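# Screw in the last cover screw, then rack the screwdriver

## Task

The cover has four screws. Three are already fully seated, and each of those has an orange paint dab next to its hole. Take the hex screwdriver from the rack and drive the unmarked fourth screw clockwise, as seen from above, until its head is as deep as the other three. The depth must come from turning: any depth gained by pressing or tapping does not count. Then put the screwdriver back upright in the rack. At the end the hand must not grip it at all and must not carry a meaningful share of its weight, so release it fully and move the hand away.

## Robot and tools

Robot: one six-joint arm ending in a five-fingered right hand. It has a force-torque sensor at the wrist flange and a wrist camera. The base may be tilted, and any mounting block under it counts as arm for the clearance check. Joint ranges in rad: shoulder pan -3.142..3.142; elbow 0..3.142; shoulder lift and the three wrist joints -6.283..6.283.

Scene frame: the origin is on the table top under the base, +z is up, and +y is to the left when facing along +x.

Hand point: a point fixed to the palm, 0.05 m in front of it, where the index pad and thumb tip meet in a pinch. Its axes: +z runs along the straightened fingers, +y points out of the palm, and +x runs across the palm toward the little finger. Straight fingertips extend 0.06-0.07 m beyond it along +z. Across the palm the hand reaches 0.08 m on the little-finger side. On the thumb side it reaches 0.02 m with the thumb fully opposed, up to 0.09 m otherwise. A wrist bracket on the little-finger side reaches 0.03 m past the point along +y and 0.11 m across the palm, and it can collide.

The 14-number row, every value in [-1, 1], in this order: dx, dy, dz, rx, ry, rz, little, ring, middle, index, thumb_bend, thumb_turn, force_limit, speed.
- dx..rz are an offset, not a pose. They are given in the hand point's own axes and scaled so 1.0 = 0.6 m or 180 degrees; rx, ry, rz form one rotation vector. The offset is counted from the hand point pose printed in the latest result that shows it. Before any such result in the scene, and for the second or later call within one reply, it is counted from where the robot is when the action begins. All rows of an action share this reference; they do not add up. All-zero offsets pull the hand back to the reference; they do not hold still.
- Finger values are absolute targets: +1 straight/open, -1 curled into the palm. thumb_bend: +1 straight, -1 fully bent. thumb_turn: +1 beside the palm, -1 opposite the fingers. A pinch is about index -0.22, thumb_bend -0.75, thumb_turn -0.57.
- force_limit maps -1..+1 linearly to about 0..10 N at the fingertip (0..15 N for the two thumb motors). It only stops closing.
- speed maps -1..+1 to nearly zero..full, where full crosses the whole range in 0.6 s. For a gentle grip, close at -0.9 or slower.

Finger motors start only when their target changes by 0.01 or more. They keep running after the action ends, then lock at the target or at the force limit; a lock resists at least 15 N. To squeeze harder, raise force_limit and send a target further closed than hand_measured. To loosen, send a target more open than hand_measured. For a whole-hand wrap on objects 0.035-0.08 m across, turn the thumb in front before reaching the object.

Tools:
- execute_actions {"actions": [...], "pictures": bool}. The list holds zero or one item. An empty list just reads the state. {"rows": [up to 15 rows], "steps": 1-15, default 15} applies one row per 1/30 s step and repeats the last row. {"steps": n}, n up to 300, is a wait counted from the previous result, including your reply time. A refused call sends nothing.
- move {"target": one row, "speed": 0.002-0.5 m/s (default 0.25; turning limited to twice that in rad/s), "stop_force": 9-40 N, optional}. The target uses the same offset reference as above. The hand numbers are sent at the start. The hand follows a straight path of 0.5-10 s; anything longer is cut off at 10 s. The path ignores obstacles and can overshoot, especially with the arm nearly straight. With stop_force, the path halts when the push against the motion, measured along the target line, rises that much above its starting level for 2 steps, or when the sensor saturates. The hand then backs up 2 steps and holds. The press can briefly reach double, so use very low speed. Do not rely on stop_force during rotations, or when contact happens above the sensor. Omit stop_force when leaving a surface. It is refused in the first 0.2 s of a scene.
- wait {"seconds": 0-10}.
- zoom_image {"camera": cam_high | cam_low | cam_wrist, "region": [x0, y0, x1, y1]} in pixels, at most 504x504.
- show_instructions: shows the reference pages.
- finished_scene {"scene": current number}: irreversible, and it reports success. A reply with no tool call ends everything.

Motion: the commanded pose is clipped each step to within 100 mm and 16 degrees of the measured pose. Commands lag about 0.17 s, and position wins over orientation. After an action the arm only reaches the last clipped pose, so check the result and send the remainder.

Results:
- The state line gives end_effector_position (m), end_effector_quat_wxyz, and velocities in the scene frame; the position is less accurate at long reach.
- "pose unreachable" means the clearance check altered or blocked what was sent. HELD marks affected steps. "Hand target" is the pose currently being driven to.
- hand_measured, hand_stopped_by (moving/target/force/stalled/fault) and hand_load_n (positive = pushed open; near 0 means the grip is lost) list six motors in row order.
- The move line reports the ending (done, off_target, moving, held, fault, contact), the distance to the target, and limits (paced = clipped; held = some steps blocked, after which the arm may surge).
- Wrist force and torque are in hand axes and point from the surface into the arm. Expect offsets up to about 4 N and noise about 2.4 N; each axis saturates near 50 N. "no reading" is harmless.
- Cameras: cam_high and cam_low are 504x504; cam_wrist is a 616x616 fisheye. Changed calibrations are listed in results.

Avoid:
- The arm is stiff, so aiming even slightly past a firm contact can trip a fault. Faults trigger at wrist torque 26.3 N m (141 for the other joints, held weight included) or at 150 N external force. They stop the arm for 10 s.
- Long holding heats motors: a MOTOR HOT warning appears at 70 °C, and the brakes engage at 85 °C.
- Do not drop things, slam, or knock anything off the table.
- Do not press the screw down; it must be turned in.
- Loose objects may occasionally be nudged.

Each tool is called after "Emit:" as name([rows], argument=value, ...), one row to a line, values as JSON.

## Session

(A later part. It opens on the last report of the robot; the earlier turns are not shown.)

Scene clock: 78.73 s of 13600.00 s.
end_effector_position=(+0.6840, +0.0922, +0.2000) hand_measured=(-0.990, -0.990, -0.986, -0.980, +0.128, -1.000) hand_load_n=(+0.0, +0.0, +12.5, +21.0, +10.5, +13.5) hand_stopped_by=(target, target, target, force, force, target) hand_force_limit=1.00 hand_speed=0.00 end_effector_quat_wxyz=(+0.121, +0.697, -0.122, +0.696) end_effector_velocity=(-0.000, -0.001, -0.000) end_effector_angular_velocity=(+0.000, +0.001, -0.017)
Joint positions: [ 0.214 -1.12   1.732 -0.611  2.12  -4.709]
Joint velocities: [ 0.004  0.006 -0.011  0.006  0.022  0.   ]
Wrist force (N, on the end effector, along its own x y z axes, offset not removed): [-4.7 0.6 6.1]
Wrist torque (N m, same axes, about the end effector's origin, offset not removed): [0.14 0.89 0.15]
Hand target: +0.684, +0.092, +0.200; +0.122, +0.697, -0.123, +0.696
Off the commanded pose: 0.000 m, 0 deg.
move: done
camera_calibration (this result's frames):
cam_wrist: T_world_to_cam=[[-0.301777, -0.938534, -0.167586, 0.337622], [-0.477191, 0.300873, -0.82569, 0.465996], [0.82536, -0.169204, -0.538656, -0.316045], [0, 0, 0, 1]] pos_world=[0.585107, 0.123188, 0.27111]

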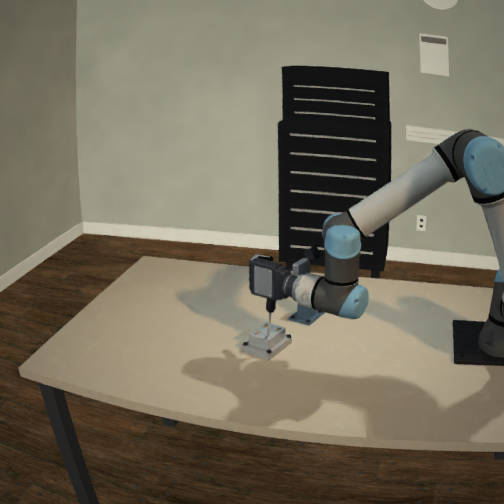

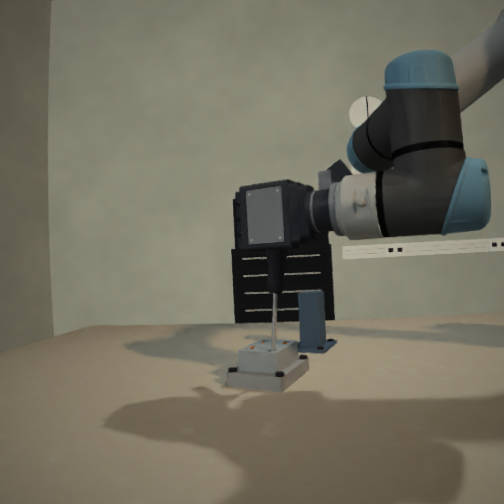

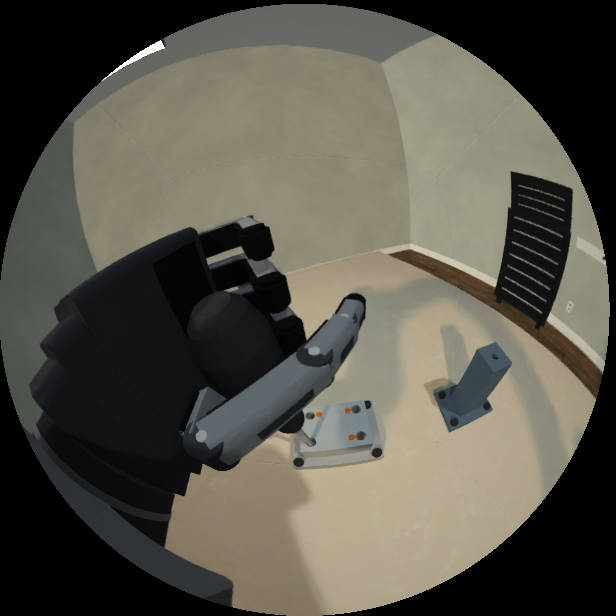

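Emit:
execute_actions(actions=[])

Emit:
move(target=[0,0,0,0,0,0,0.2,0.2,0.2,0.2,0.6,-1,1,0.7])

Emit:
move(target=[0,-0.0810,0.0172,0.3333,0,0,0.2,0.2,0.2,0.2,0.6,-1,1,0.5], speed=0.15)

Emit:
move(target=[0,0,0,0,0,0,-0.99,-0.99,-0.99,-0.99,0.6,-1,1,0.6])

Emit:
move(target=[0,0,0,0,0,0,-0.99,-0.99,-0.99,-0.99,-0.96,-1,1,0.1])

Emit:
move(target=[-0.0003,0.0235,-0.0358,-0.1667,0,0,-0.99,-0.99,-0.99,-0.99,-0.96,-1,1,0], speed=0.15)

Emit:
move(target=[-0.0003,0.0235,-0.0358,-0.1667,0,0,-0.99,-0.99,-0.99,-0.99,-0.96,-1,1,0], speed=0.15)

Emit:
zoom_image(camera="cam_low", region=[250,260,300,360])

Scene clock: 82.47 s of 13600.00 s.
end_effector_position=(+0.6839, +0.0921, +0.2000) hand_measured=(-0.990, -0.990, -0.986, -0.980, +0.128, -1.000) hand_load_n=(+0.0, +0.0, +12.5, +21.0, +10.5, +13.5) hand_stopped_by=(target, target, target, force, force, target) hand_force_limit=1.00 hand_speed=0.00 end_effector_quat_wxyz=(+0.122, +0.697, -0.123, +0.696) end_effector_velocity=(-0.000, +0.000, -0.000) end_effector_angular_velocity=(-0.000, +0.000, +0.001)
Joint positions: [ 0.215 -1.119  1.73  -0.61   2.123 -4.709]
Joint velocities: [ 0.  0.  0.  0. -0. -0.]
Wrist force (N, on the end effector, along its own x y z axes, offset not removed): [-5.0 1.9 5.1]
Wrist torque (N m, same axes, about the end effector's origin, offset not removed): [0.40 0.97 0.17]
Hand target: +0.684, +0.092, +0.200; +0.122, +0.697, -0.123, +0.696
Off the commanded pose: 0.000 m, 0 deg.
Steps of this call (steps 1 to 90: nothing new was sent; then 0.73 s passed at rest). Readings (end_effector_position | what the end effector reports):
1: (+0.6840, +0.0921, +0.2000) | hand_measured=(-0.990, -0.990, -0.986, -0.980, +0.128, -1.000) hand_load_n=(+0.0, +0.0, +12.5, +21.0, +10.5, +13.5) hand_stopped_by=(target, target, target, force, force, target) hand_force_limit=1.00 hand_speed=0.00
2: (+0.6840, +0.0921, +0.2000) | hand_measured=(-0.990, -0.990, -0.986, -0.980, +0.128, -1.000) hand_load_n=(+0.0, +0.0, +12.5, +21.0, +10.5, +13.5) hand_stopped_by=(target, target, target, force, force, target) hand_force_limit=1.00 hand_speed=0.00
4: (+0.6840, +0.0921, +0.2000) | hand_measured=(-0.990, -0.990, -0.986, -0.980, +0.128, -1.000) hand_load_n=(+0.0, +0.0, +12.5, +21.0, +10.5, +13.5) hand_stopped_by=(target, target, target, force, force, target) hand_force_limit=1.00 hand_speed=0.00
8: (+0.6839, +0.0921, +0.2000) | hand_measured=(-0.990, -0.990, -0.986, -0.980, +0.128, -1.000) hand_load_n=(+0.0, +0.0, +12.5, +21.0, +10.5, +13.5) hand_stopped_by=(target, target, target, force, force, target) hand_force_limit=1.00 hand_speed=0.00
90: the state above
camera_calibration (this result's frames):
cam_wrist: T_world_to_cam=[[-0.303821, -0.937879, -0.167559, 0.338855], [-0.476639, 0.30191, -0.82563, 0.46552], [0.824929, -0.170978, -0.538756, -0.31556], [0, 0, 0, 1]] pos_world=[0.585151, 0.123306, 0.271116]

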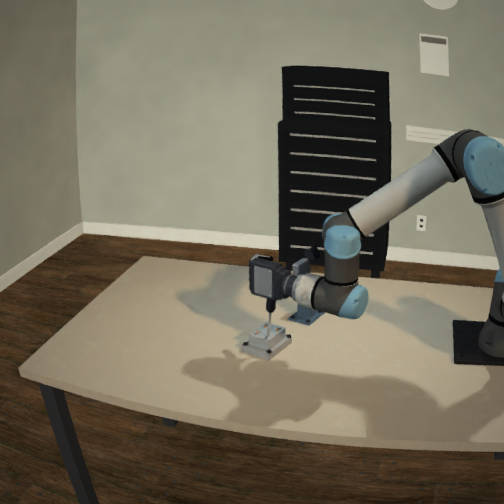

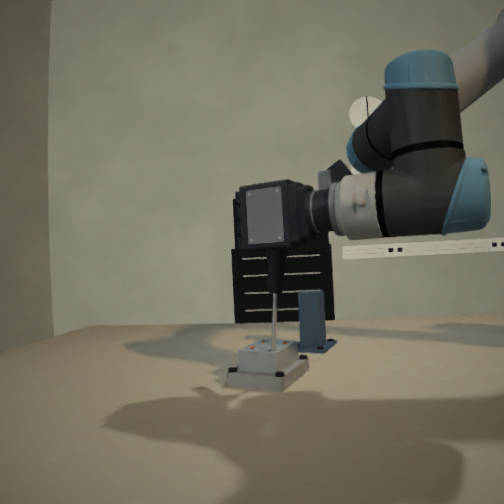

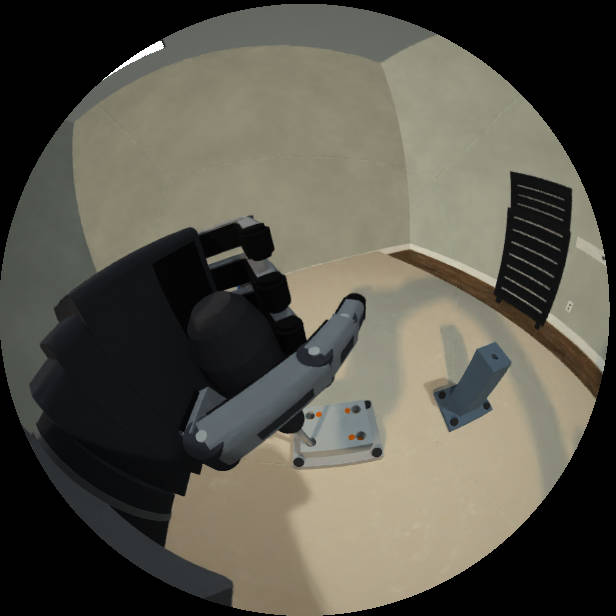

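Scene clock: 83.20 s of 13600.00 s.
end_effector_position=(+0.6839, +0.0921, +0.2000) hand_measured=(+0.200, +0.200, +0.200, +0.200, +0.600, -1.000) hand_load_n=(+0.0, +0.0, +0.0, +0.0, +0.0, +0.0) hand_stopped_by=(target, target, target, target, target, target) hand_force_limit=1.00 hand_speed=0.70 end_effector_quat_wxyz=(+0.122, +0.697, -0.123, +0.696) end_effector_velocity=(+0.000, +0.000, +0.000) end_effector_angular_velocity=(+0.000, -0.001, +0.001)
Joint positions: [ 0.215 -1.119  1.73  -0.61   2.123 -4.709]
Joint velocities: [ 0.     0.    -0.    -0.001 -0.001 -0.   ]
Wrist force (N, on the end effector, along its own x y z axes, offset not removed): [0.8 1.6 1.5]
Wrist torque (N m, same axes, about the end effector's origin, offset not removed): [0.24 -0.12 0.13]
Hand target: +0.684, +0.092, +0.200; +0.122, +0.697, -0.123, +0.696
Off the commanded pose: 0.000 m, 0 deg.
move: done
camera_calibration (this result's frames):
cam_wrist: T_world_to_cam=[[-0.303849, -0.937877, -0.167517, 0.338863], [-0.476704, 0.301903, -0.825595, 0.465535], [0.824881, -0.171, -0.538823, -0.315512], [0, 0, 0, 1]] pos_world=[0.585145, 0.123314, 0.271104]

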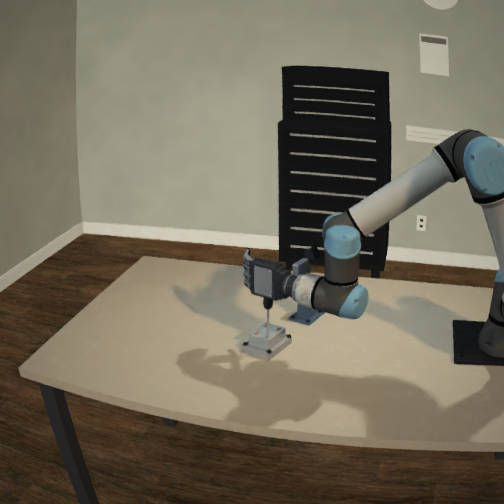

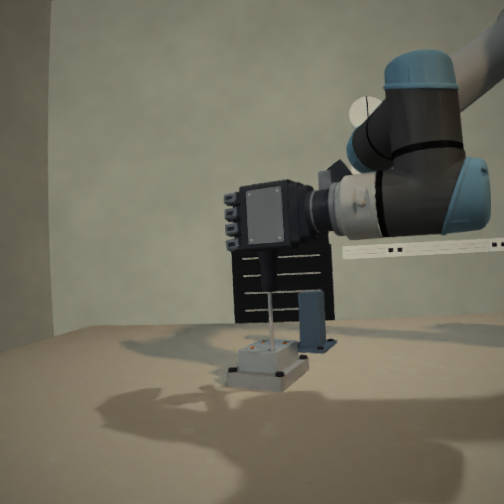

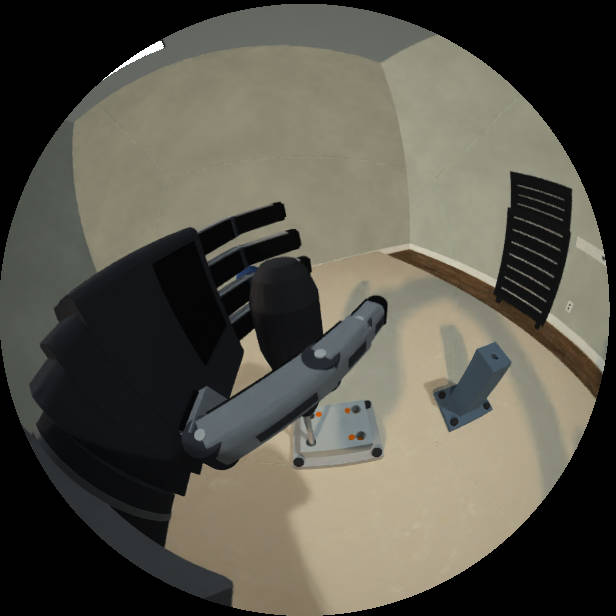

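Scene clock: 87.17 s of 13600.00 s.
end_effector_position=(+0.7098, +0.1341, +0.2000) hand_measured=(+0.200, +0.200, +0.200, +0.200, +0.600, -1.000) hand_load_n=(+0.0, +0.0, +0.0, +0.0, +0.0, +0.0) hand_stopped_by=(target, target, target, target, target, target) hand_force_limit=1.00 hand_speed=0.50 end_effector_quat_wxyz=(-0.242, +0.665, +0.241, +0.664) end_effector_velocity=(+0.001, +0.000, +0.000) end_effector_angular_velocity=(-0.000, -0.000, +0.014)
Joint positions: [-0.231 -1.208  1.868 -0.662  0.631 -4.708]
Joint velocities: [-0.005  0.005 -0.008  0.003 -0.02  -0.   ]
Wrist force (N, on the end effector, along its own x y z axes, offset not removed): [0.0 2.7 0.9]
Wrist torque (N m, same axes, about the end effector's origin, offset not removed): [0.40 -0.01 0.13]
Hand target: +0.710, +0.134, +0.200; -0.243, +0.665, +0.242, +0.664
Off the commanded pose: 0.000 m, 0 deg.
move: done
camera_calibration (this result's frames):
cam_wrist: T_world_to_cam=[[0.658656, -0.733362, -0.168382, -0.324351], [-0.50031, -0.259698, -0.825982, 0.557294], [0.562015, 0.628282, -0.53796, -0.250449], [0, 0, 0, 1]] pos_world=[0.633212, 0.0642146, 0.270969]

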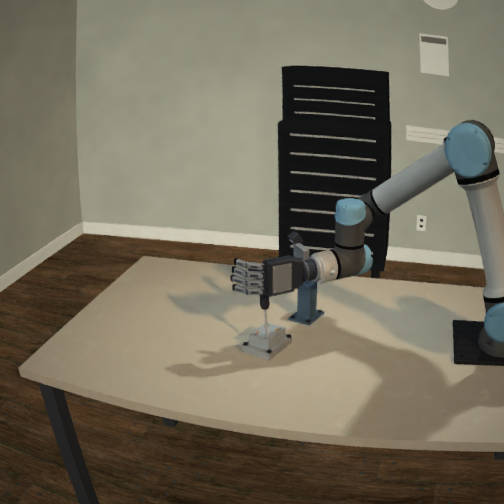

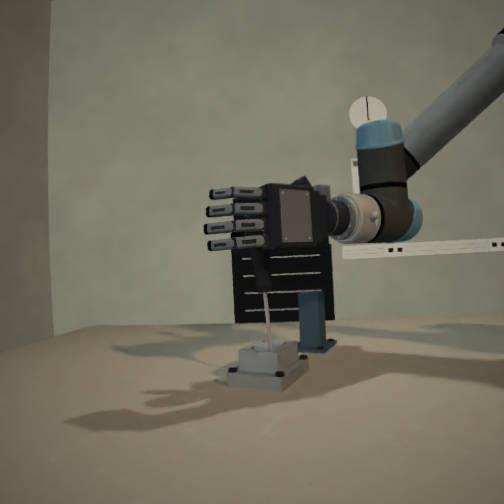

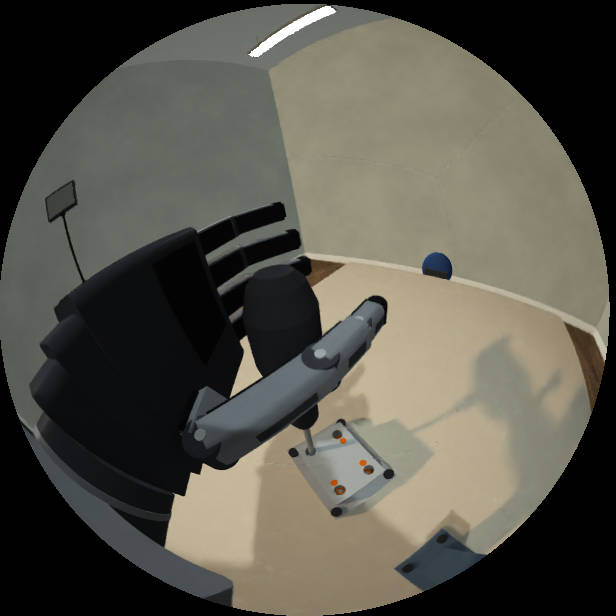

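Scene clock: 87.90 s of 13600.00 s.
end_effector_position=(+0.7099, +0.1340, +0.2000) hand_measured=(-0.990, -0.990, -0.986, -0.982, +0.600, -1.000) hand_load_n=(+0.0, +0.0, +9.0, +10.5, +1.5, +0.0) hand_stopped_by=(target, target, target, force, target, target) hand_force_limit=1.00 hand_speed=0.60 end_effector_quat_wxyz=(-0.242, +0.665, +0.241, +0.664) end_effector_velocity=(-0.001, +0.000, -0.001) end_effector_angular_velocity=(+0.000, +0.002, +0.000)
Joint positions: [-0.232 -1.208  1.868 -0.662  0.631 -4.708]
Joint velocities: [ 0.    -0.     0.001  0.001 -0.    -0.   ]
Wrist force (N, on the end effector, along its own x y z axes, offset not removed): [0.7 2.2 2.2]
Wrist torque (N m, same axes, about the end effector's origin, offset not removed): [0.23 -0.16 0.10]
Hand target: +0.710, +0.134, +0.200; -0.242, +0.665, +0.241, +0.664
Off the commanded pose: 0.000 m, 0 deg.
move: done
camera_calibration (this result's frames):
cam_wrist: T_world_to_cam=[[0.658587, -0.733426, -0.168373, -0.32438], [-0.500327, -0.259652, -0.825987, 0.557337], [0.562082, 0.628226, -0.537956, -0.250444], [0, 0, 0, 1]] pos_world=[0.633253, 0.0641397, 0.271008]

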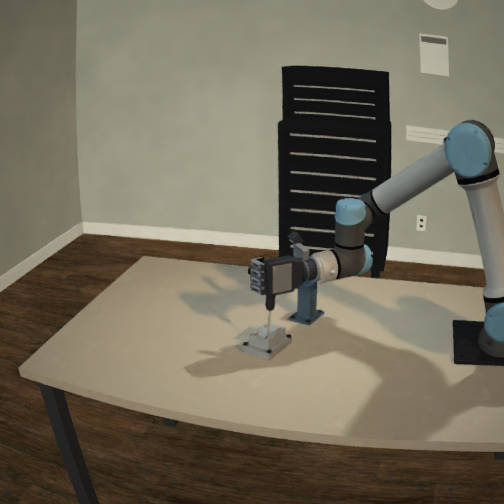

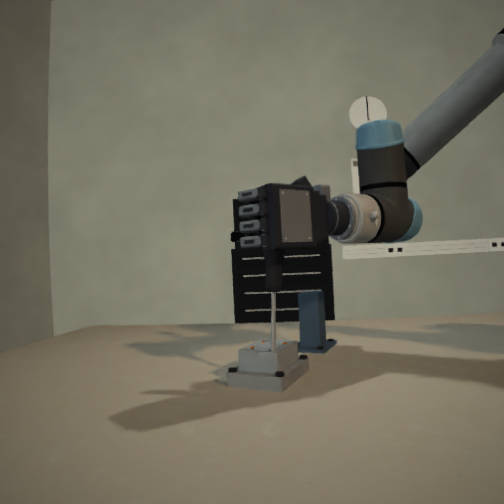

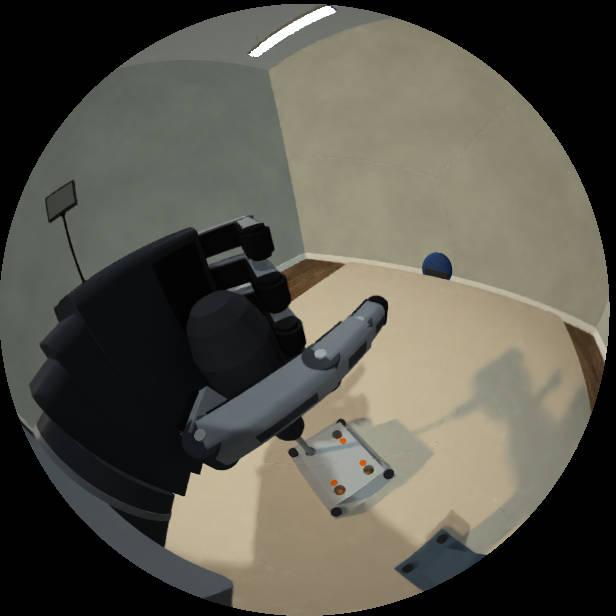

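Scene clock: 88.67 s of 13600.00 s.
end_effector_position=(+0.7099, +0.1340, +0.2000) hand_measured=(-0.990, -0.990, -0.986, -0.982, +0.092, -1.000) hand_load_n=(+0.0, +0.0, +12.5, +15.0, +15.5, +3.0) hand_stopped_by=(target, target, target, force, force, target) hand_force_limit=1.00 hand_speed=0.10 end_effector_quat_wxyz=(-0.242, +0.665, +0.241, +0.664) end_effector_velocity=(+0.000, -0.001, +0.000) end_effector_angular_velocity=(-0.000, -0.000, -0.002)
Joint positions: [-0.232 -1.208  1.868 -0.662  0.631 -4.708]
Joint velocities: [-0.001 -0.     0.     0.     0.001 -0.   ]
Wrist force (N, on the end effector, along its own x y z axes, offset not removed): [3.9 3.8 -0.5]
Wrist torque (N m, same axes, about the end effector's origin, offset not removed): [0.51 -0.44 -0.01]
Hand target: +0.710, +0.134, +0.200; -0.242, +0.665, +0.241, +0.664
Off the commanded pose: 0.000 m, 0 deg.
move: done
camera_calibration (this result's frames):
cam_wrist: T_world_to_cam=[[0.658599, -0.733421, -0.16835, -0.32438], [-0.500302, -0.259662, -0.825999, 0.557327], [0.562091, 0.628227, -0.537945, -0.250453], [0, 0, 0, 1]] pos_world=[0.633245, 0.064151, 0.271013]

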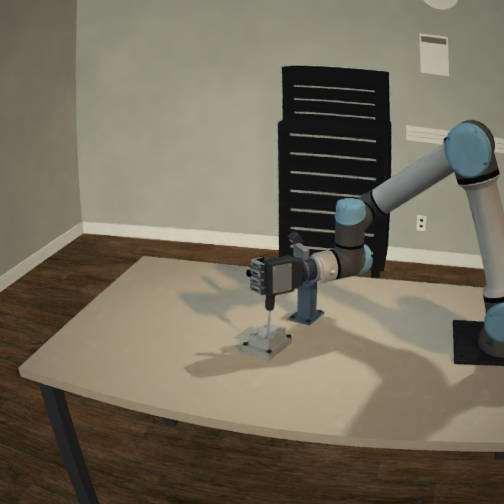

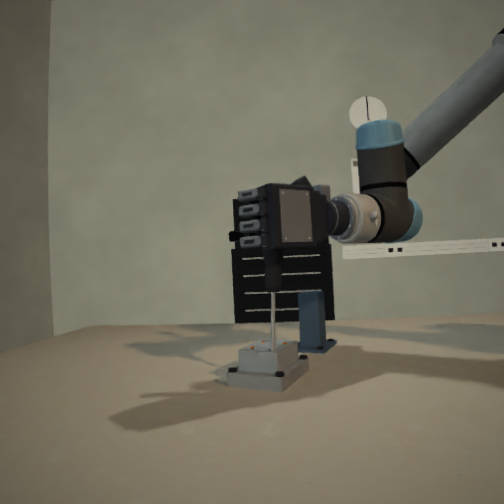

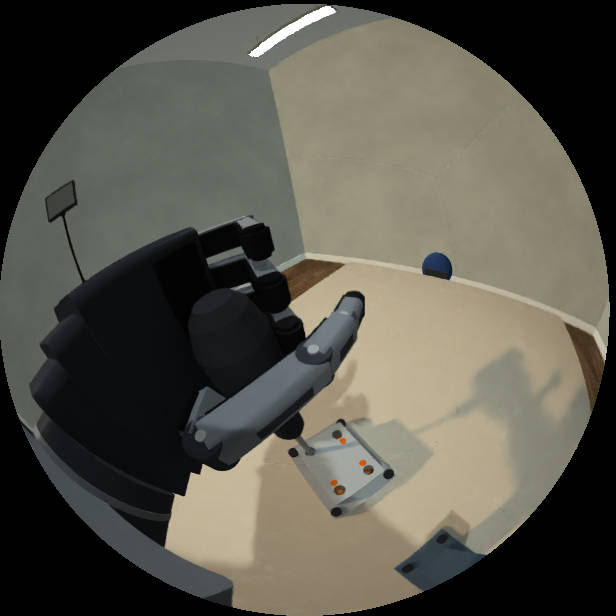

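Scene clock: 90.90 s of 13600.00 s.
end_effector_position=(+0.7026, +0.1096, +0.1999) hand_measured=(-0.990, -0.990, -0.986, -0.980, +0.092, -1.000) hand_load_n=(+0.0, +0.0, +13.0, +19.0, +13.0, +7.0) hand_stopped_by=(target, target, target, force, force, target) hand_force_limit=1.00 hand_speed=0.00 end_effector_quat_wxyz=(-0.063, +0.705, +0.062, +0.704) end_effector_velocity=(+0.000, -0.001, +0.000) end_effector_angular_velocity=(-0.000, +0.000, -0.018)
Joint positions: [-0.009 -1.242  1.918 -0.676  1.375 -4.709]
Joint velocities: [ 0.008  0.003 -0.005  0.002  0.026 -0.   ]
Wrist force (N, on the end effector, along its own x y z axes, offset not removed): [3.1 3.6 1.5]
Wrist torque (N m, same axes, about the end effector's origin, offset not removed): [0.38 0.09 -0.14]
Hand target: +0.703, +0.109, +0.200; -0.062, +0.705, +0.061, +0.704
Off the commanded pose: 0.000 m, 0 deg.
move: done
camera_calibration (this result's frames):
cam_wrist: T_world_to_cam=[[0.205618, -0.964079, -0.168143, 0.00597764], [-0.563507, 0.0238358, -0.825767, 0.560532], [0.800113, 0.264542, -0.538365, -0.358387], [0, 0, 0, 1]] pos_world=[0.601385, 0.0872108, 0.270931]

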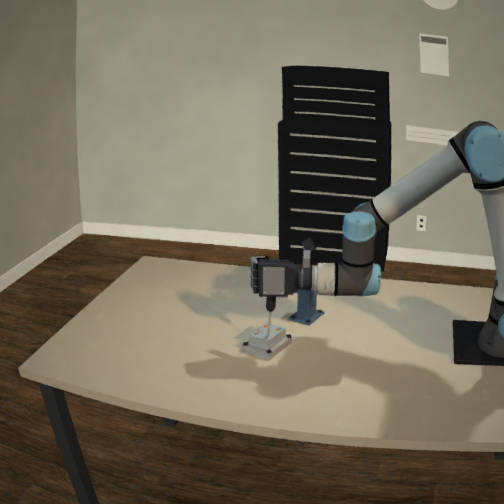

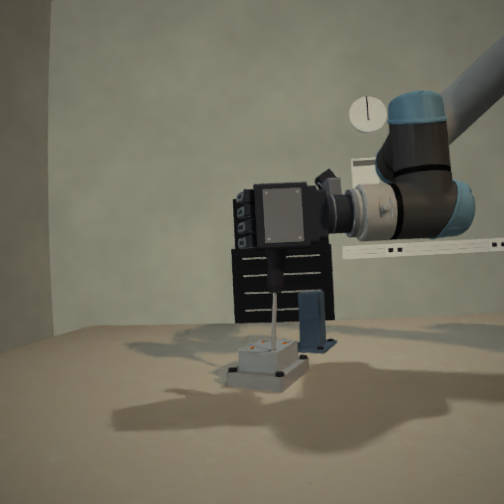

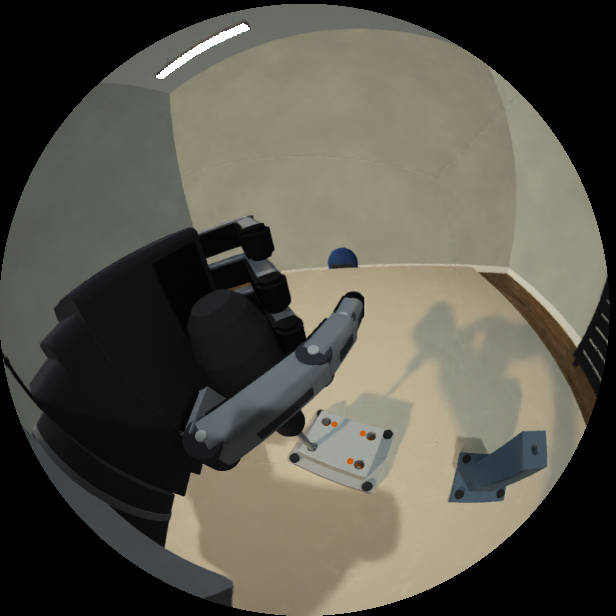

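Scene clock: 93.13 s of 13600.00 s.
end_effector_position=(+0.6841, +0.0920, +0.1997) hand_measured=(-0.990, -0.990, -0.986, -0.980, +0.092, -1.000) hand_load_n=(+0.0, +0.0, +13.0, +21.0, +11.5, +13.0) hand_stopped_by=(target, target, target, force, force, target) hand_force_limit=1.00 hand_speed=0.00 end_effector_quat_wxyz=(+0.121, +0.697, -0.122, +0.696) end_effector_velocity=(+0.000, -0.001, +0.001) end_effector_angular_velocity=(+0.000, -0.001, -0.017)
Joint positions: [ 0.214 -1.119  1.731 -0.611  2.12  -4.709]
Joint velocities: [ 0.005  0.006 -0.011  0.005  0.022  0.   ]
Wrist force (N, on the end effector, along its own x y z axes, offset not removed): [-4.1 1.4 6.8]
Wrist torque (N m, same axes, about the end effector's origin, offset not removed): [0.21 0.89 0.17]
Hand target: +0.684, +0.092, +0.200; +0.122, +0.697, -0.123, +0.696
Off the commanded pose: 0.000 m, 0 deg.
move: done
camera_calibration (this result's frames):
cam_wrist: T_world_to_cam=[[-0.302103, -0.938403, -0.167729, 0.337712], [-0.477121, 0.301172, -0.825621, 0.465699], [0.825281, -0.169396, -0.538717, -0.31624], [0, 0, 0, 1]] pos_world=[0.585206, 0.123085, 0.270771]

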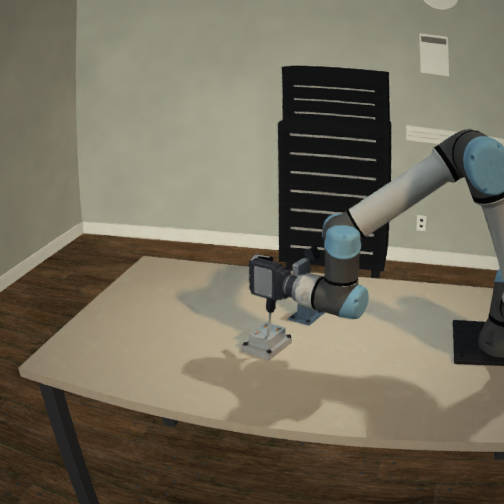

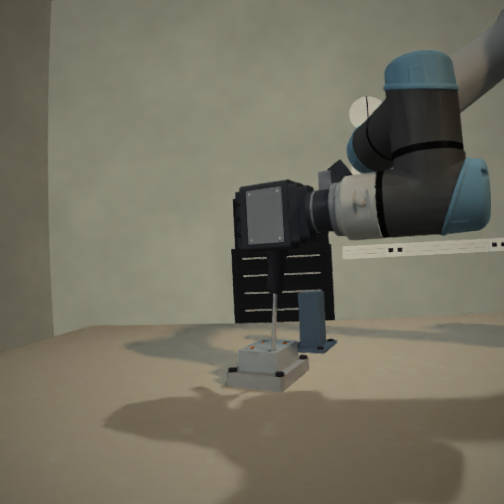

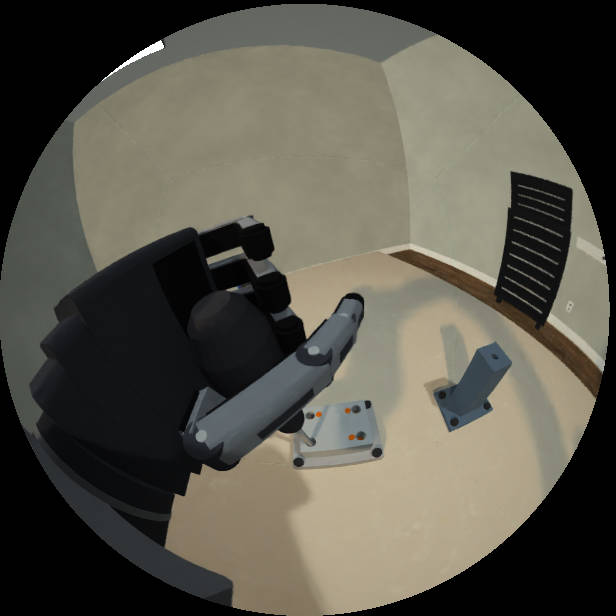

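Region (250, 260, 300, 360) of cam_low's 504x504 image, scaled by 5.040, with more detail than that image has.

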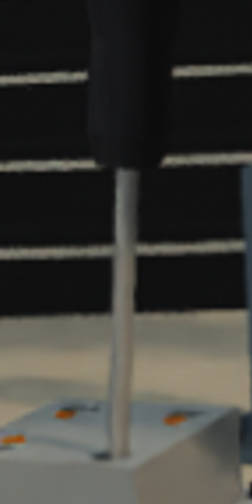

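Emit:
execute_actions([
  {"rows":[[0,0,0,0,0,0,0.2,0.2,0.2,0.2,0.6,-1,1,0.7]],"steps":15},
], pictures=false)

Emit:
move(target=[0,-0.0810,0.0172,0.3333,0,0,0.2,0.2,0.2,0.2,0.6,-1,1,0.5], speed=0.25)

Emit:
execute_actions([
  {"rows":[[0,0,0,0,0,0,-0.99,-0.99,-0.99,-0.99,0.6,-1,1,0.6]],"steps":15},
], pictures=false)

Emit:
execute_actions([
  {"rows":[[0,0,0,0,0,0,-0.99,-0.99,-0.99,-0.99,-0.96,-1,1,0.1]],"steps":15},
], pictures=false)

Emit:
move(target=[-0.0003,0.0235,-0.0358,-0.1667,0,0,-0.99,-0.99,-0.99,-0.99,-0.96,-1,1,0], speed=0.25)

Emit:
move(target=[-0.0003,0.0235,-0.0358,-0.1667,0,0,-0.99,-0.99,-0.99,-0.99,-0.96,-1,1,0], speed=0.25)

Emit:
zoom_image(camera="cam_low", region=[250,260,300,360])

Scene clock: 97.30 s of 13600.00 s.
end_effector_position=(+0.6841, +0.0921, +0.1997) hand_measured=(+0.134, +0.134, +0.136, +0.140, +0.600, -1.000) hand_load_n=(+0.0, +0.5, +0.5, +0.5, +0.0, +0.0) hand_stopped_by=(moving, moving, moving, moving, target, target) hand_force_limit=1.00 hand_speed=0.70 end_effector_quat_wxyz=(+0.121, +0.697, -0.122, +0.696) end_effector_velocity=(-0.000, -0.001, -0.000) end_effector_angular_velocity=(-0.000, +0.001, -0.001)
Joint positions: [ 0.214 -1.119  1.731 -0.611  2.12  -4.709]
Joint velocities: [-0.001  0.     0.001 -0.     0.    -0.   ]
Wrist force (N, on the end effector, along its own x y z axes, offset not removed): [-0.1 1.5 1.2]
Wrist torque (N m, same axes, about the end effector's origin, offset not removed): [0.34 0.01 0.05]
Hand target: +0.684, +0.092, +0.200; +0.121, +0.697, -0.122, +0.696
Off the commanded pose: 0.000 m, 0 deg.
Steps of this call (steps 1 to 90: nothing new was sent; then 0.67 s passed at rest; steps 91 to 105: all 15 steps of this action). Readings (end_effector_position | what the end effector reports):
91: (+0.6840, +0.0920, +0.1997) | hand_measured=(-0.990, -0.990, -0.986, -0.980, +0.092, -1.000) hand_load_n=(+0.0, +0.0, +13.0, +21.0, +11.5, +13.0) hand_stopped_by=(moving, moving, moving, moving, moving, target) hand_force_limit=1.00 hand_speed=0.70
92: (+0.6841, +0.0920, +0.1997) | hand_measured=(-0.990, -0.990, -0.986, -0.980, +0.092, -1.000) hand_load_n=(+0.0, +0.0, +13.0, +21.0, +11.5, +13.0) hand_stopped_by=(moving, moving, moving, moving, moving, target) hand_force_limit=1.00 hand_speed=0.70
94: (+0.6841, +0.0922, +0.1997) | hand_measured=(-0.906, -0.906, -0.904, -0.898, +0.138, -1.000) hand_load_n=(+0.0, +0.0, -5.5, +0.0, +3.0, +2.0) hand_stopped_by=(moving, moving, moving, moving, moving, target) hand_force_limit=1.00 hand_speed=0.70
98: (+0.6841, +0.0922, +0.1997) | hand_measured=(-0.528, -0.528, -0.524, -0.520, +0.376, -1.000) hand_load_n=(+0.0, +0.5, +0.5, +0.5, +0.0, +0.0) hand_stopped_by=(moving, moving, moving, moving, moving, target) hand_force_limit=1.00 hand_speed=0.70
105: the state above

Scene clock: 100.20 s of 13600.00 s.
end_effector_position=(+0.7099, +0.1341, +0.1996) hand_measured=(+0.200, +0.200, +0.200, +0.200, +0.600, -1.000) hand_load_n=(+0.0, +0.0, +0.0, +0.0, +0.0, +0.0) hand_stopped_by=(target, target, target, target, target, target) hand_force_limit=1.00 hand_speed=0.50 end_effector_quat_wxyz=(-0.243, +0.665, +0.242, +0.664) end_effector_velocity=(+0.001, +0.001, +0.001) end_effector_angular_velocity=(-0.000, -0.000, +0.017)
Joint positions: [-0.232 -1.207  1.868 -0.663  0.629 -4.708]
Joint velocities: [-0.005  0.005 -0.009  0.004 -0.022 -0.   ]
Wrist force (N, on the end effector, along its own x y z axes, offset not removed): [0.0 2.3 1.3]
Wrist torque (N m, same axes, about the end effector's origin, offset not removed): [0.32 -0.01 -0.02]
Hand target: +0.710, +0.134, +0.200; -0.244, +0.664, +0.242, +0.664
Off the commanded pose: 0.000 m, 0 deg.
move: done
camera_calibration (this result's frames):
cam_wrist: T_world_to_cam=[[0.660023, -0.732106, -0.168492, -0.325528], [-0.499703, -0.260369, -0.826138, 0.556747], [0.560951, 0.629467, -0.537685, -0.250106], [0, 0, 0, 1]] pos_world=[0.633362, 0.0640719, 0.270623]

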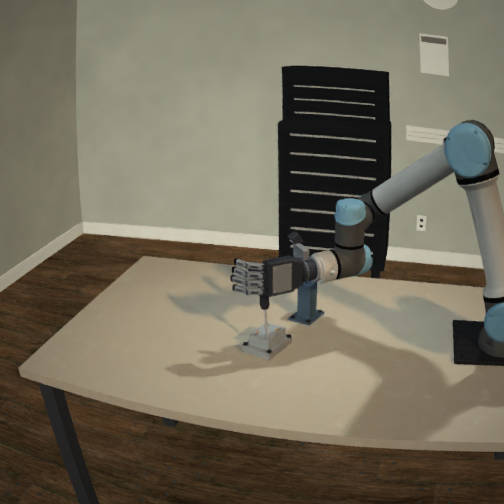

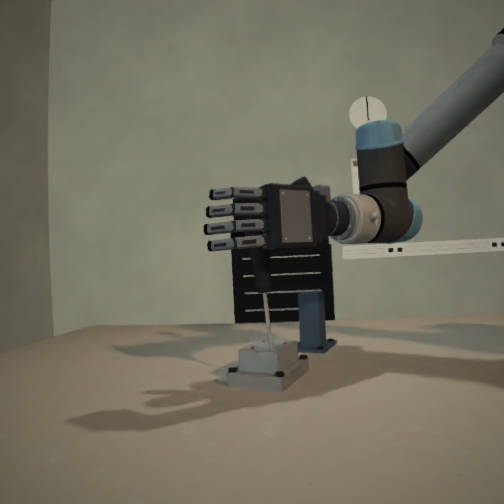

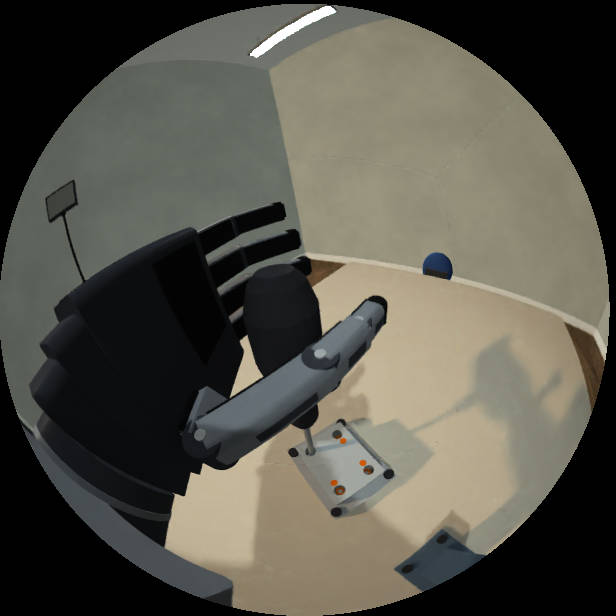

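Scene clock: 100.70 s of 13600.00 s.
end_effector_position=(+0.7100, +0.1340, +0.1997) hand_measured=(-0.858, -0.858, -0.858, -0.858, +0.600, -1.000) hand_load_n=(+0.0, +0.0, +0.0, +0.0, +0.0, +0.0) hand_stopped_by=(moving, moving, moving, moving, target, target) hand_force_limit=1.00 hand_speed=0.60 end_effector_quat_wxyz=(-0.243, +0.665, +0.242, +0.664) end_effector_velocity=(+0.000, -0.000, +0.001) end_effector_angular_velocity=(-0.000, -0.001, -0.001)
Joint positions: [-0.232 -1.207  1.868 -0.663  0.629 -4.708]
Joint velocities: [ 0.    -0.001  0.    -0.001  0.002 -0.   ]
Wrist force (N, on the end effector, along its own x y z axes, offset not removed): [0.2 1.6 3.1]
Wrist torque (N m, same axes, about the end effector's origin, offset not removed): [0.19 -0.02 0.01]
Hand target: +0.710, +0.134, +0.200; -0.243, +0.665, +0.242, +0.664
Off the commanded pose: 0.000 m, 0 deg.
Steps of this call (steps 1 to 15: all 15 steps of this action). Readings (end_effector_position | what the end effector reports):
1: (+0.7099, +0.1341, +0.1996) | hand_measured=(+0.200, +0.200, +0.200, +0.200, +0.600, -1.000) hand_load_n=(+0.0, +0.0, +0.0, +0.0, +0.0, +0.0) hand_stopped_by=(moving, moving, moving, moving, target, target) hand_force_limit=1.00 hand_speed=0.60
2: (+0.7099, +0.1341, +0.1996) | hand_measured=(+0.200, +0.200, +0.200, +0.200, +0.600, -1.000) hand_load_n=(+0.0, +0.0, +0.0, +0.0, +0.0, +0.0) hand_stopped_by=(moving, moving, moving, moving, target, target) hand_force_limit=1.00 hand_speed=0.60
4: (+0.7099, +0.1341, +0.1996) | hand_measured=(+0.120, +0.120, +0.120, +0.120, +0.600, -1.000) hand_load_n=(+0.0, -0.5, -0.5, -0.5, +0.0, +0.0) hand_stopped_by=(moving, moving, moving, moving, target, target) hand_force_limit=1.00 hand_speed=0.60
8: (+0.7099, +0.1340, +0.1996) | hand_measured=(-0.236, -0.236, -0.236, -0.236, +0.600, -1.000) hand_load_n=(+0.0, -0.5, -0.5, -0.5, +0.0, +0.0) hand_stopped_by=(moving, moving, moving, moving, target, target) hand_force_limit=1.00 hand_speed=0.60
15: the state above

Scene clock: 101.20 s of 13600.00 s.
end_effector_position=(+0.7100, +0.1340, +0.1997) hand_measured=(-0.990, -0.990, -0.986, -0.982, +0.156, -1.000) hand_load_n=(+0.0, +0.0, +12.0, +14.0, +13.5, +3.0) hand_stopped_by=(target, target, target, force, moving, target) hand_force_limit=1.00 hand_speed=0.10 end_effector_quat_wxyz=(-0.243, +0.665, +0.242, +0.664) end_effector_velocity=(+0.000, +0.000, +0.000) end_effector_angular_velocity=(-0.000, -0.001, +0.001)
Joint positions: [-0.232 -1.207  1.868 -0.663  0.629 -4.708]
Joint velocities: [-0.     0.    -0.001 -0.    -0.001 -0.   ]
Wrist force (N, on the end effector, along its own x y z axes, offset not removed): [4.4 3.8 0.8]
Wrist torque (N m, same axes, about the end effector's origin, offset not removed): [0.40 -0.48 0.06]
Hand target: +0.710, +0.134, +0.200; -0.243, +0.665, +0.242, +0.664
Off the commanded pose: 0.000 m, 0 deg.
Steps of this call (steps 1 to 15: all 15 steps of this action). Readings (end_effector_position | what the end effector reports):
1: (+0.7100, +0.1340, +0.1997) | hand_measured=(-0.946, -0.946, -0.946, -0.944, +0.600, -1.000) hand_load_n=(+0.0, +0.0, +1.0, +5.5, +0.0, +0.0) hand_stopped_by=(moving, moving, moving, moving, moving, target) hand_force_limit=1.00 hand_speed=0.10
2: (+0.7100, +0.1340, +0.1997) | hand_measured=(-0.986, -0.986, -0.984, -0.982, +0.602, -1.000) hand_load_n=(+0.0, +0.0, +8.5, +11.5, +1.0, +0.5) hand_stopped_by=(moving, moving, moving, force, moving, target) hand_force_limit=1.00 hand_speed=0.10
4: (+0.7100, +0.1340, +0.1997) | hand_measured=(-0.990, -0.990, -0.988, -0.982, +0.568, -1.000) hand_load_n=(+0.0, +0.0, +10.0, +11.0, +2.0, +0.5) hand_stopped_by=(moving, moving, moving, force, moving, target) hand_force_limit=1.00 hand_speed=0.10
8: (+0.7100, +0.1340, +0.1997) | hand_measured=(-0.990, -0.990, -0.986, -0.982, +0.418, -1.000) hand_load_n=(+0.0, +0.0, +9.0, +10.5, +7.5, +2.0) hand_stopped_by=(target, target, target, force, moving, target) hand_force_limit=1.00 hand_speed=0.10
15: the state above

Scene clock: 103.10 s of 13600.00 s.
end_effector_position=(+0.7027, +0.1095, +0.1996) hand_measured=(-0.990, -0.990, -0.986, -0.980, +0.090, -1.000) hand_load_n=(+0.0, +0.0, +13.0, +19.0, +13.0, +7.5) hand_stopped_by=(target, target, target, force, force, target) hand_force_limit=1.00 hand_speed=0.00 end_effector_quat_wxyz=(-0.063, +0.705, +0.062, +0.704) end_effector_velocity=(+0.000, -0.000, -0.000) end_effector_angular_velocity=(-0.001, +0.000, -0.016)
Joint positions: [-0.01  -1.242  1.919 -0.677  1.372 -4.709]
Joint velocities: [ 0.009  0.004 -0.005  0.002  0.025 -0.001]
Wrist force (N, on the end effector, along its own x y z axes, offset not removed): [4.3 4.3 2.7]
Wrist torque (N m, same axes, about the end effector's origin, offset not removed): [0.48 -0.04 0.02]
Hand target: +0.703, +0.109, +0.200; -0.063, +0.705, +0.061, +0.704
Off the commanded pose: 0.000 m, 0 deg.
move: done
camera_calibration (this result's frames):
cam_wrist: T_world_to_cam=[[0.207356, -0.963663, -0.168399, 0.00463309], [-0.563362, 0.0231015, -0.825887, 0.560359], [0.799767, 0.266122, -0.5381, -0.358594], [0, 0, 0, 1]] pos_world=[0.601516, 0.0869492, 0.270614]

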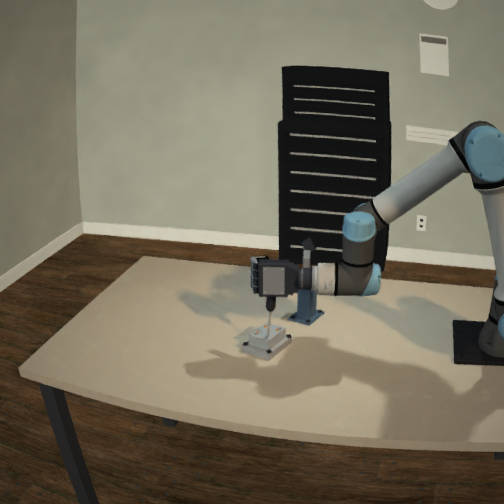

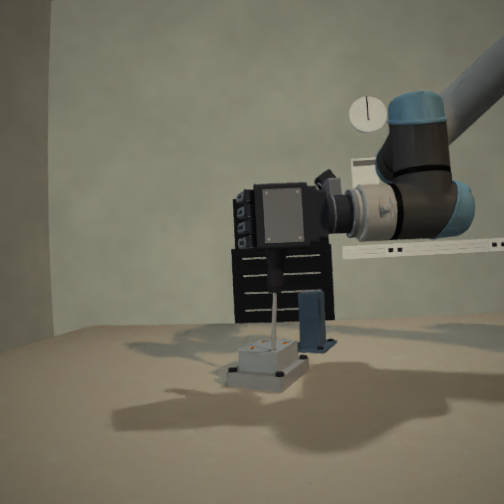

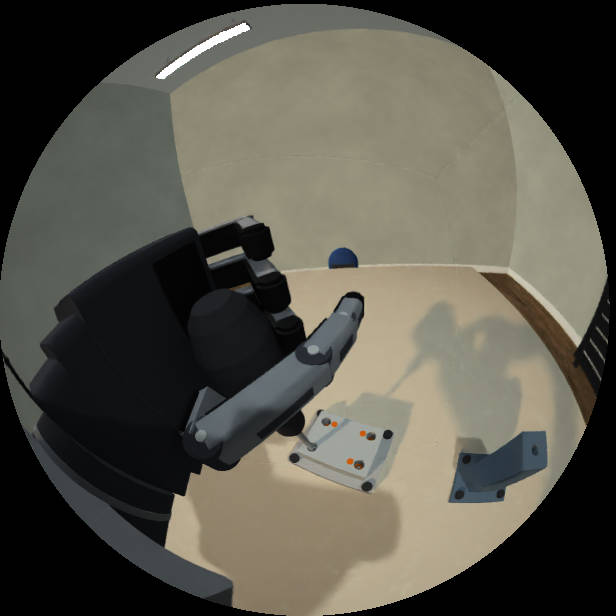

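Scene clock: 104.73 s of 13600.00 s.
end_effector_position=(+0.6842, +0.0920, +0.1994) hand_measured=(-0.990, -0.990, -0.986, -0.980, +0.090, -1.000) hand_load_n=(+0.0, +0.0, +13.5, +20.5, +11.5, +13.0) hand_stopped_by=(target, target, target, force, force, target) hand_force_limit=1.00 hand_speed=0.00 end_effector_quat_wxyz=(+0.120, +0.697, -0.121, +0.696) end_effector_velocity=(-0.000, -0.001, -0.000) end_effector_angular_velocity=(-0.000, +0.002, -0.016)
Joint positions: [ 0.213 -1.119  1.733 -0.612  2.117 -4.709]
Joint velocities: [ 0.005  0.007 -0.011  0.007  0.021 -0.   ]
Wrist force (N, on the end effector, along its own x y z axes, offset not removed): [-1.8 0.5 5.5]
Wrist torque (N m, same axes, about the end effector's origin, offset not removed): [0.22 0.78 0.24]
Hand target: +0.684, +0.092, +0.199; +0.121, +0.697, -0.122, +0.696
Off the commanded pose: 0.000 m, 0 deg.
move: done
camera_calibration (this result's frames):
cam_wrist: T_world_to_cam=[[-0.300421, -0.938922, -0.167849, 0.336526], [-0.477528, 0.300395, -0.825669, 0.465876], [0.82566, -0.167895, -0.538607, -0.316922], [0, 0, 0, 1]] pos_world=[0.585238, 0.122815, 0.270449]

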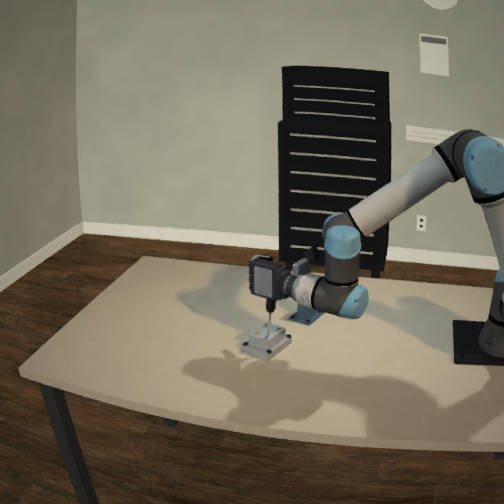

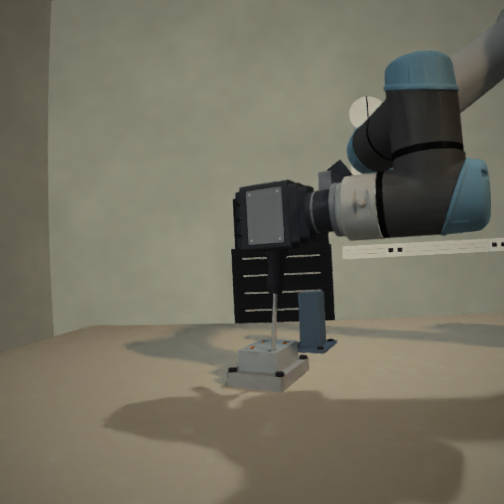

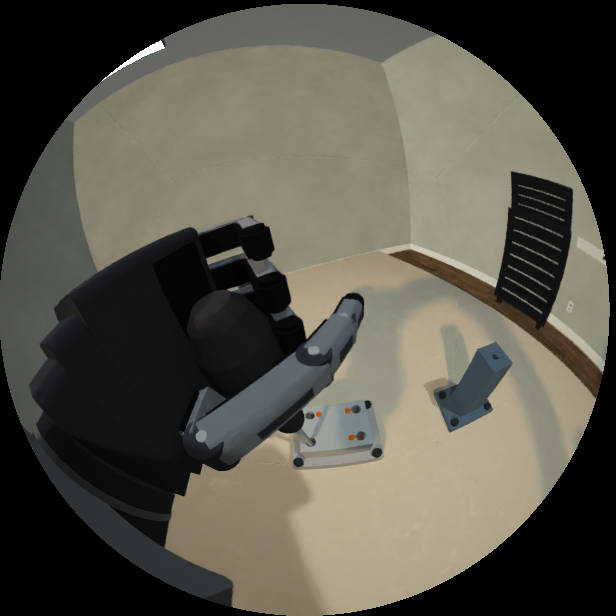

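Region (250, 260, 300, 360) of cam_low's 504x504 image, scaled by 5.040, with more detail than that image has.

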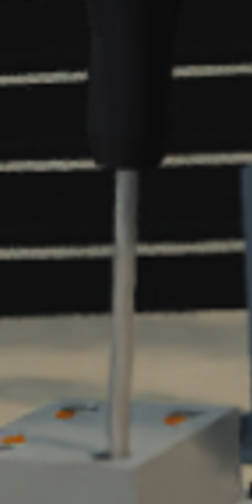

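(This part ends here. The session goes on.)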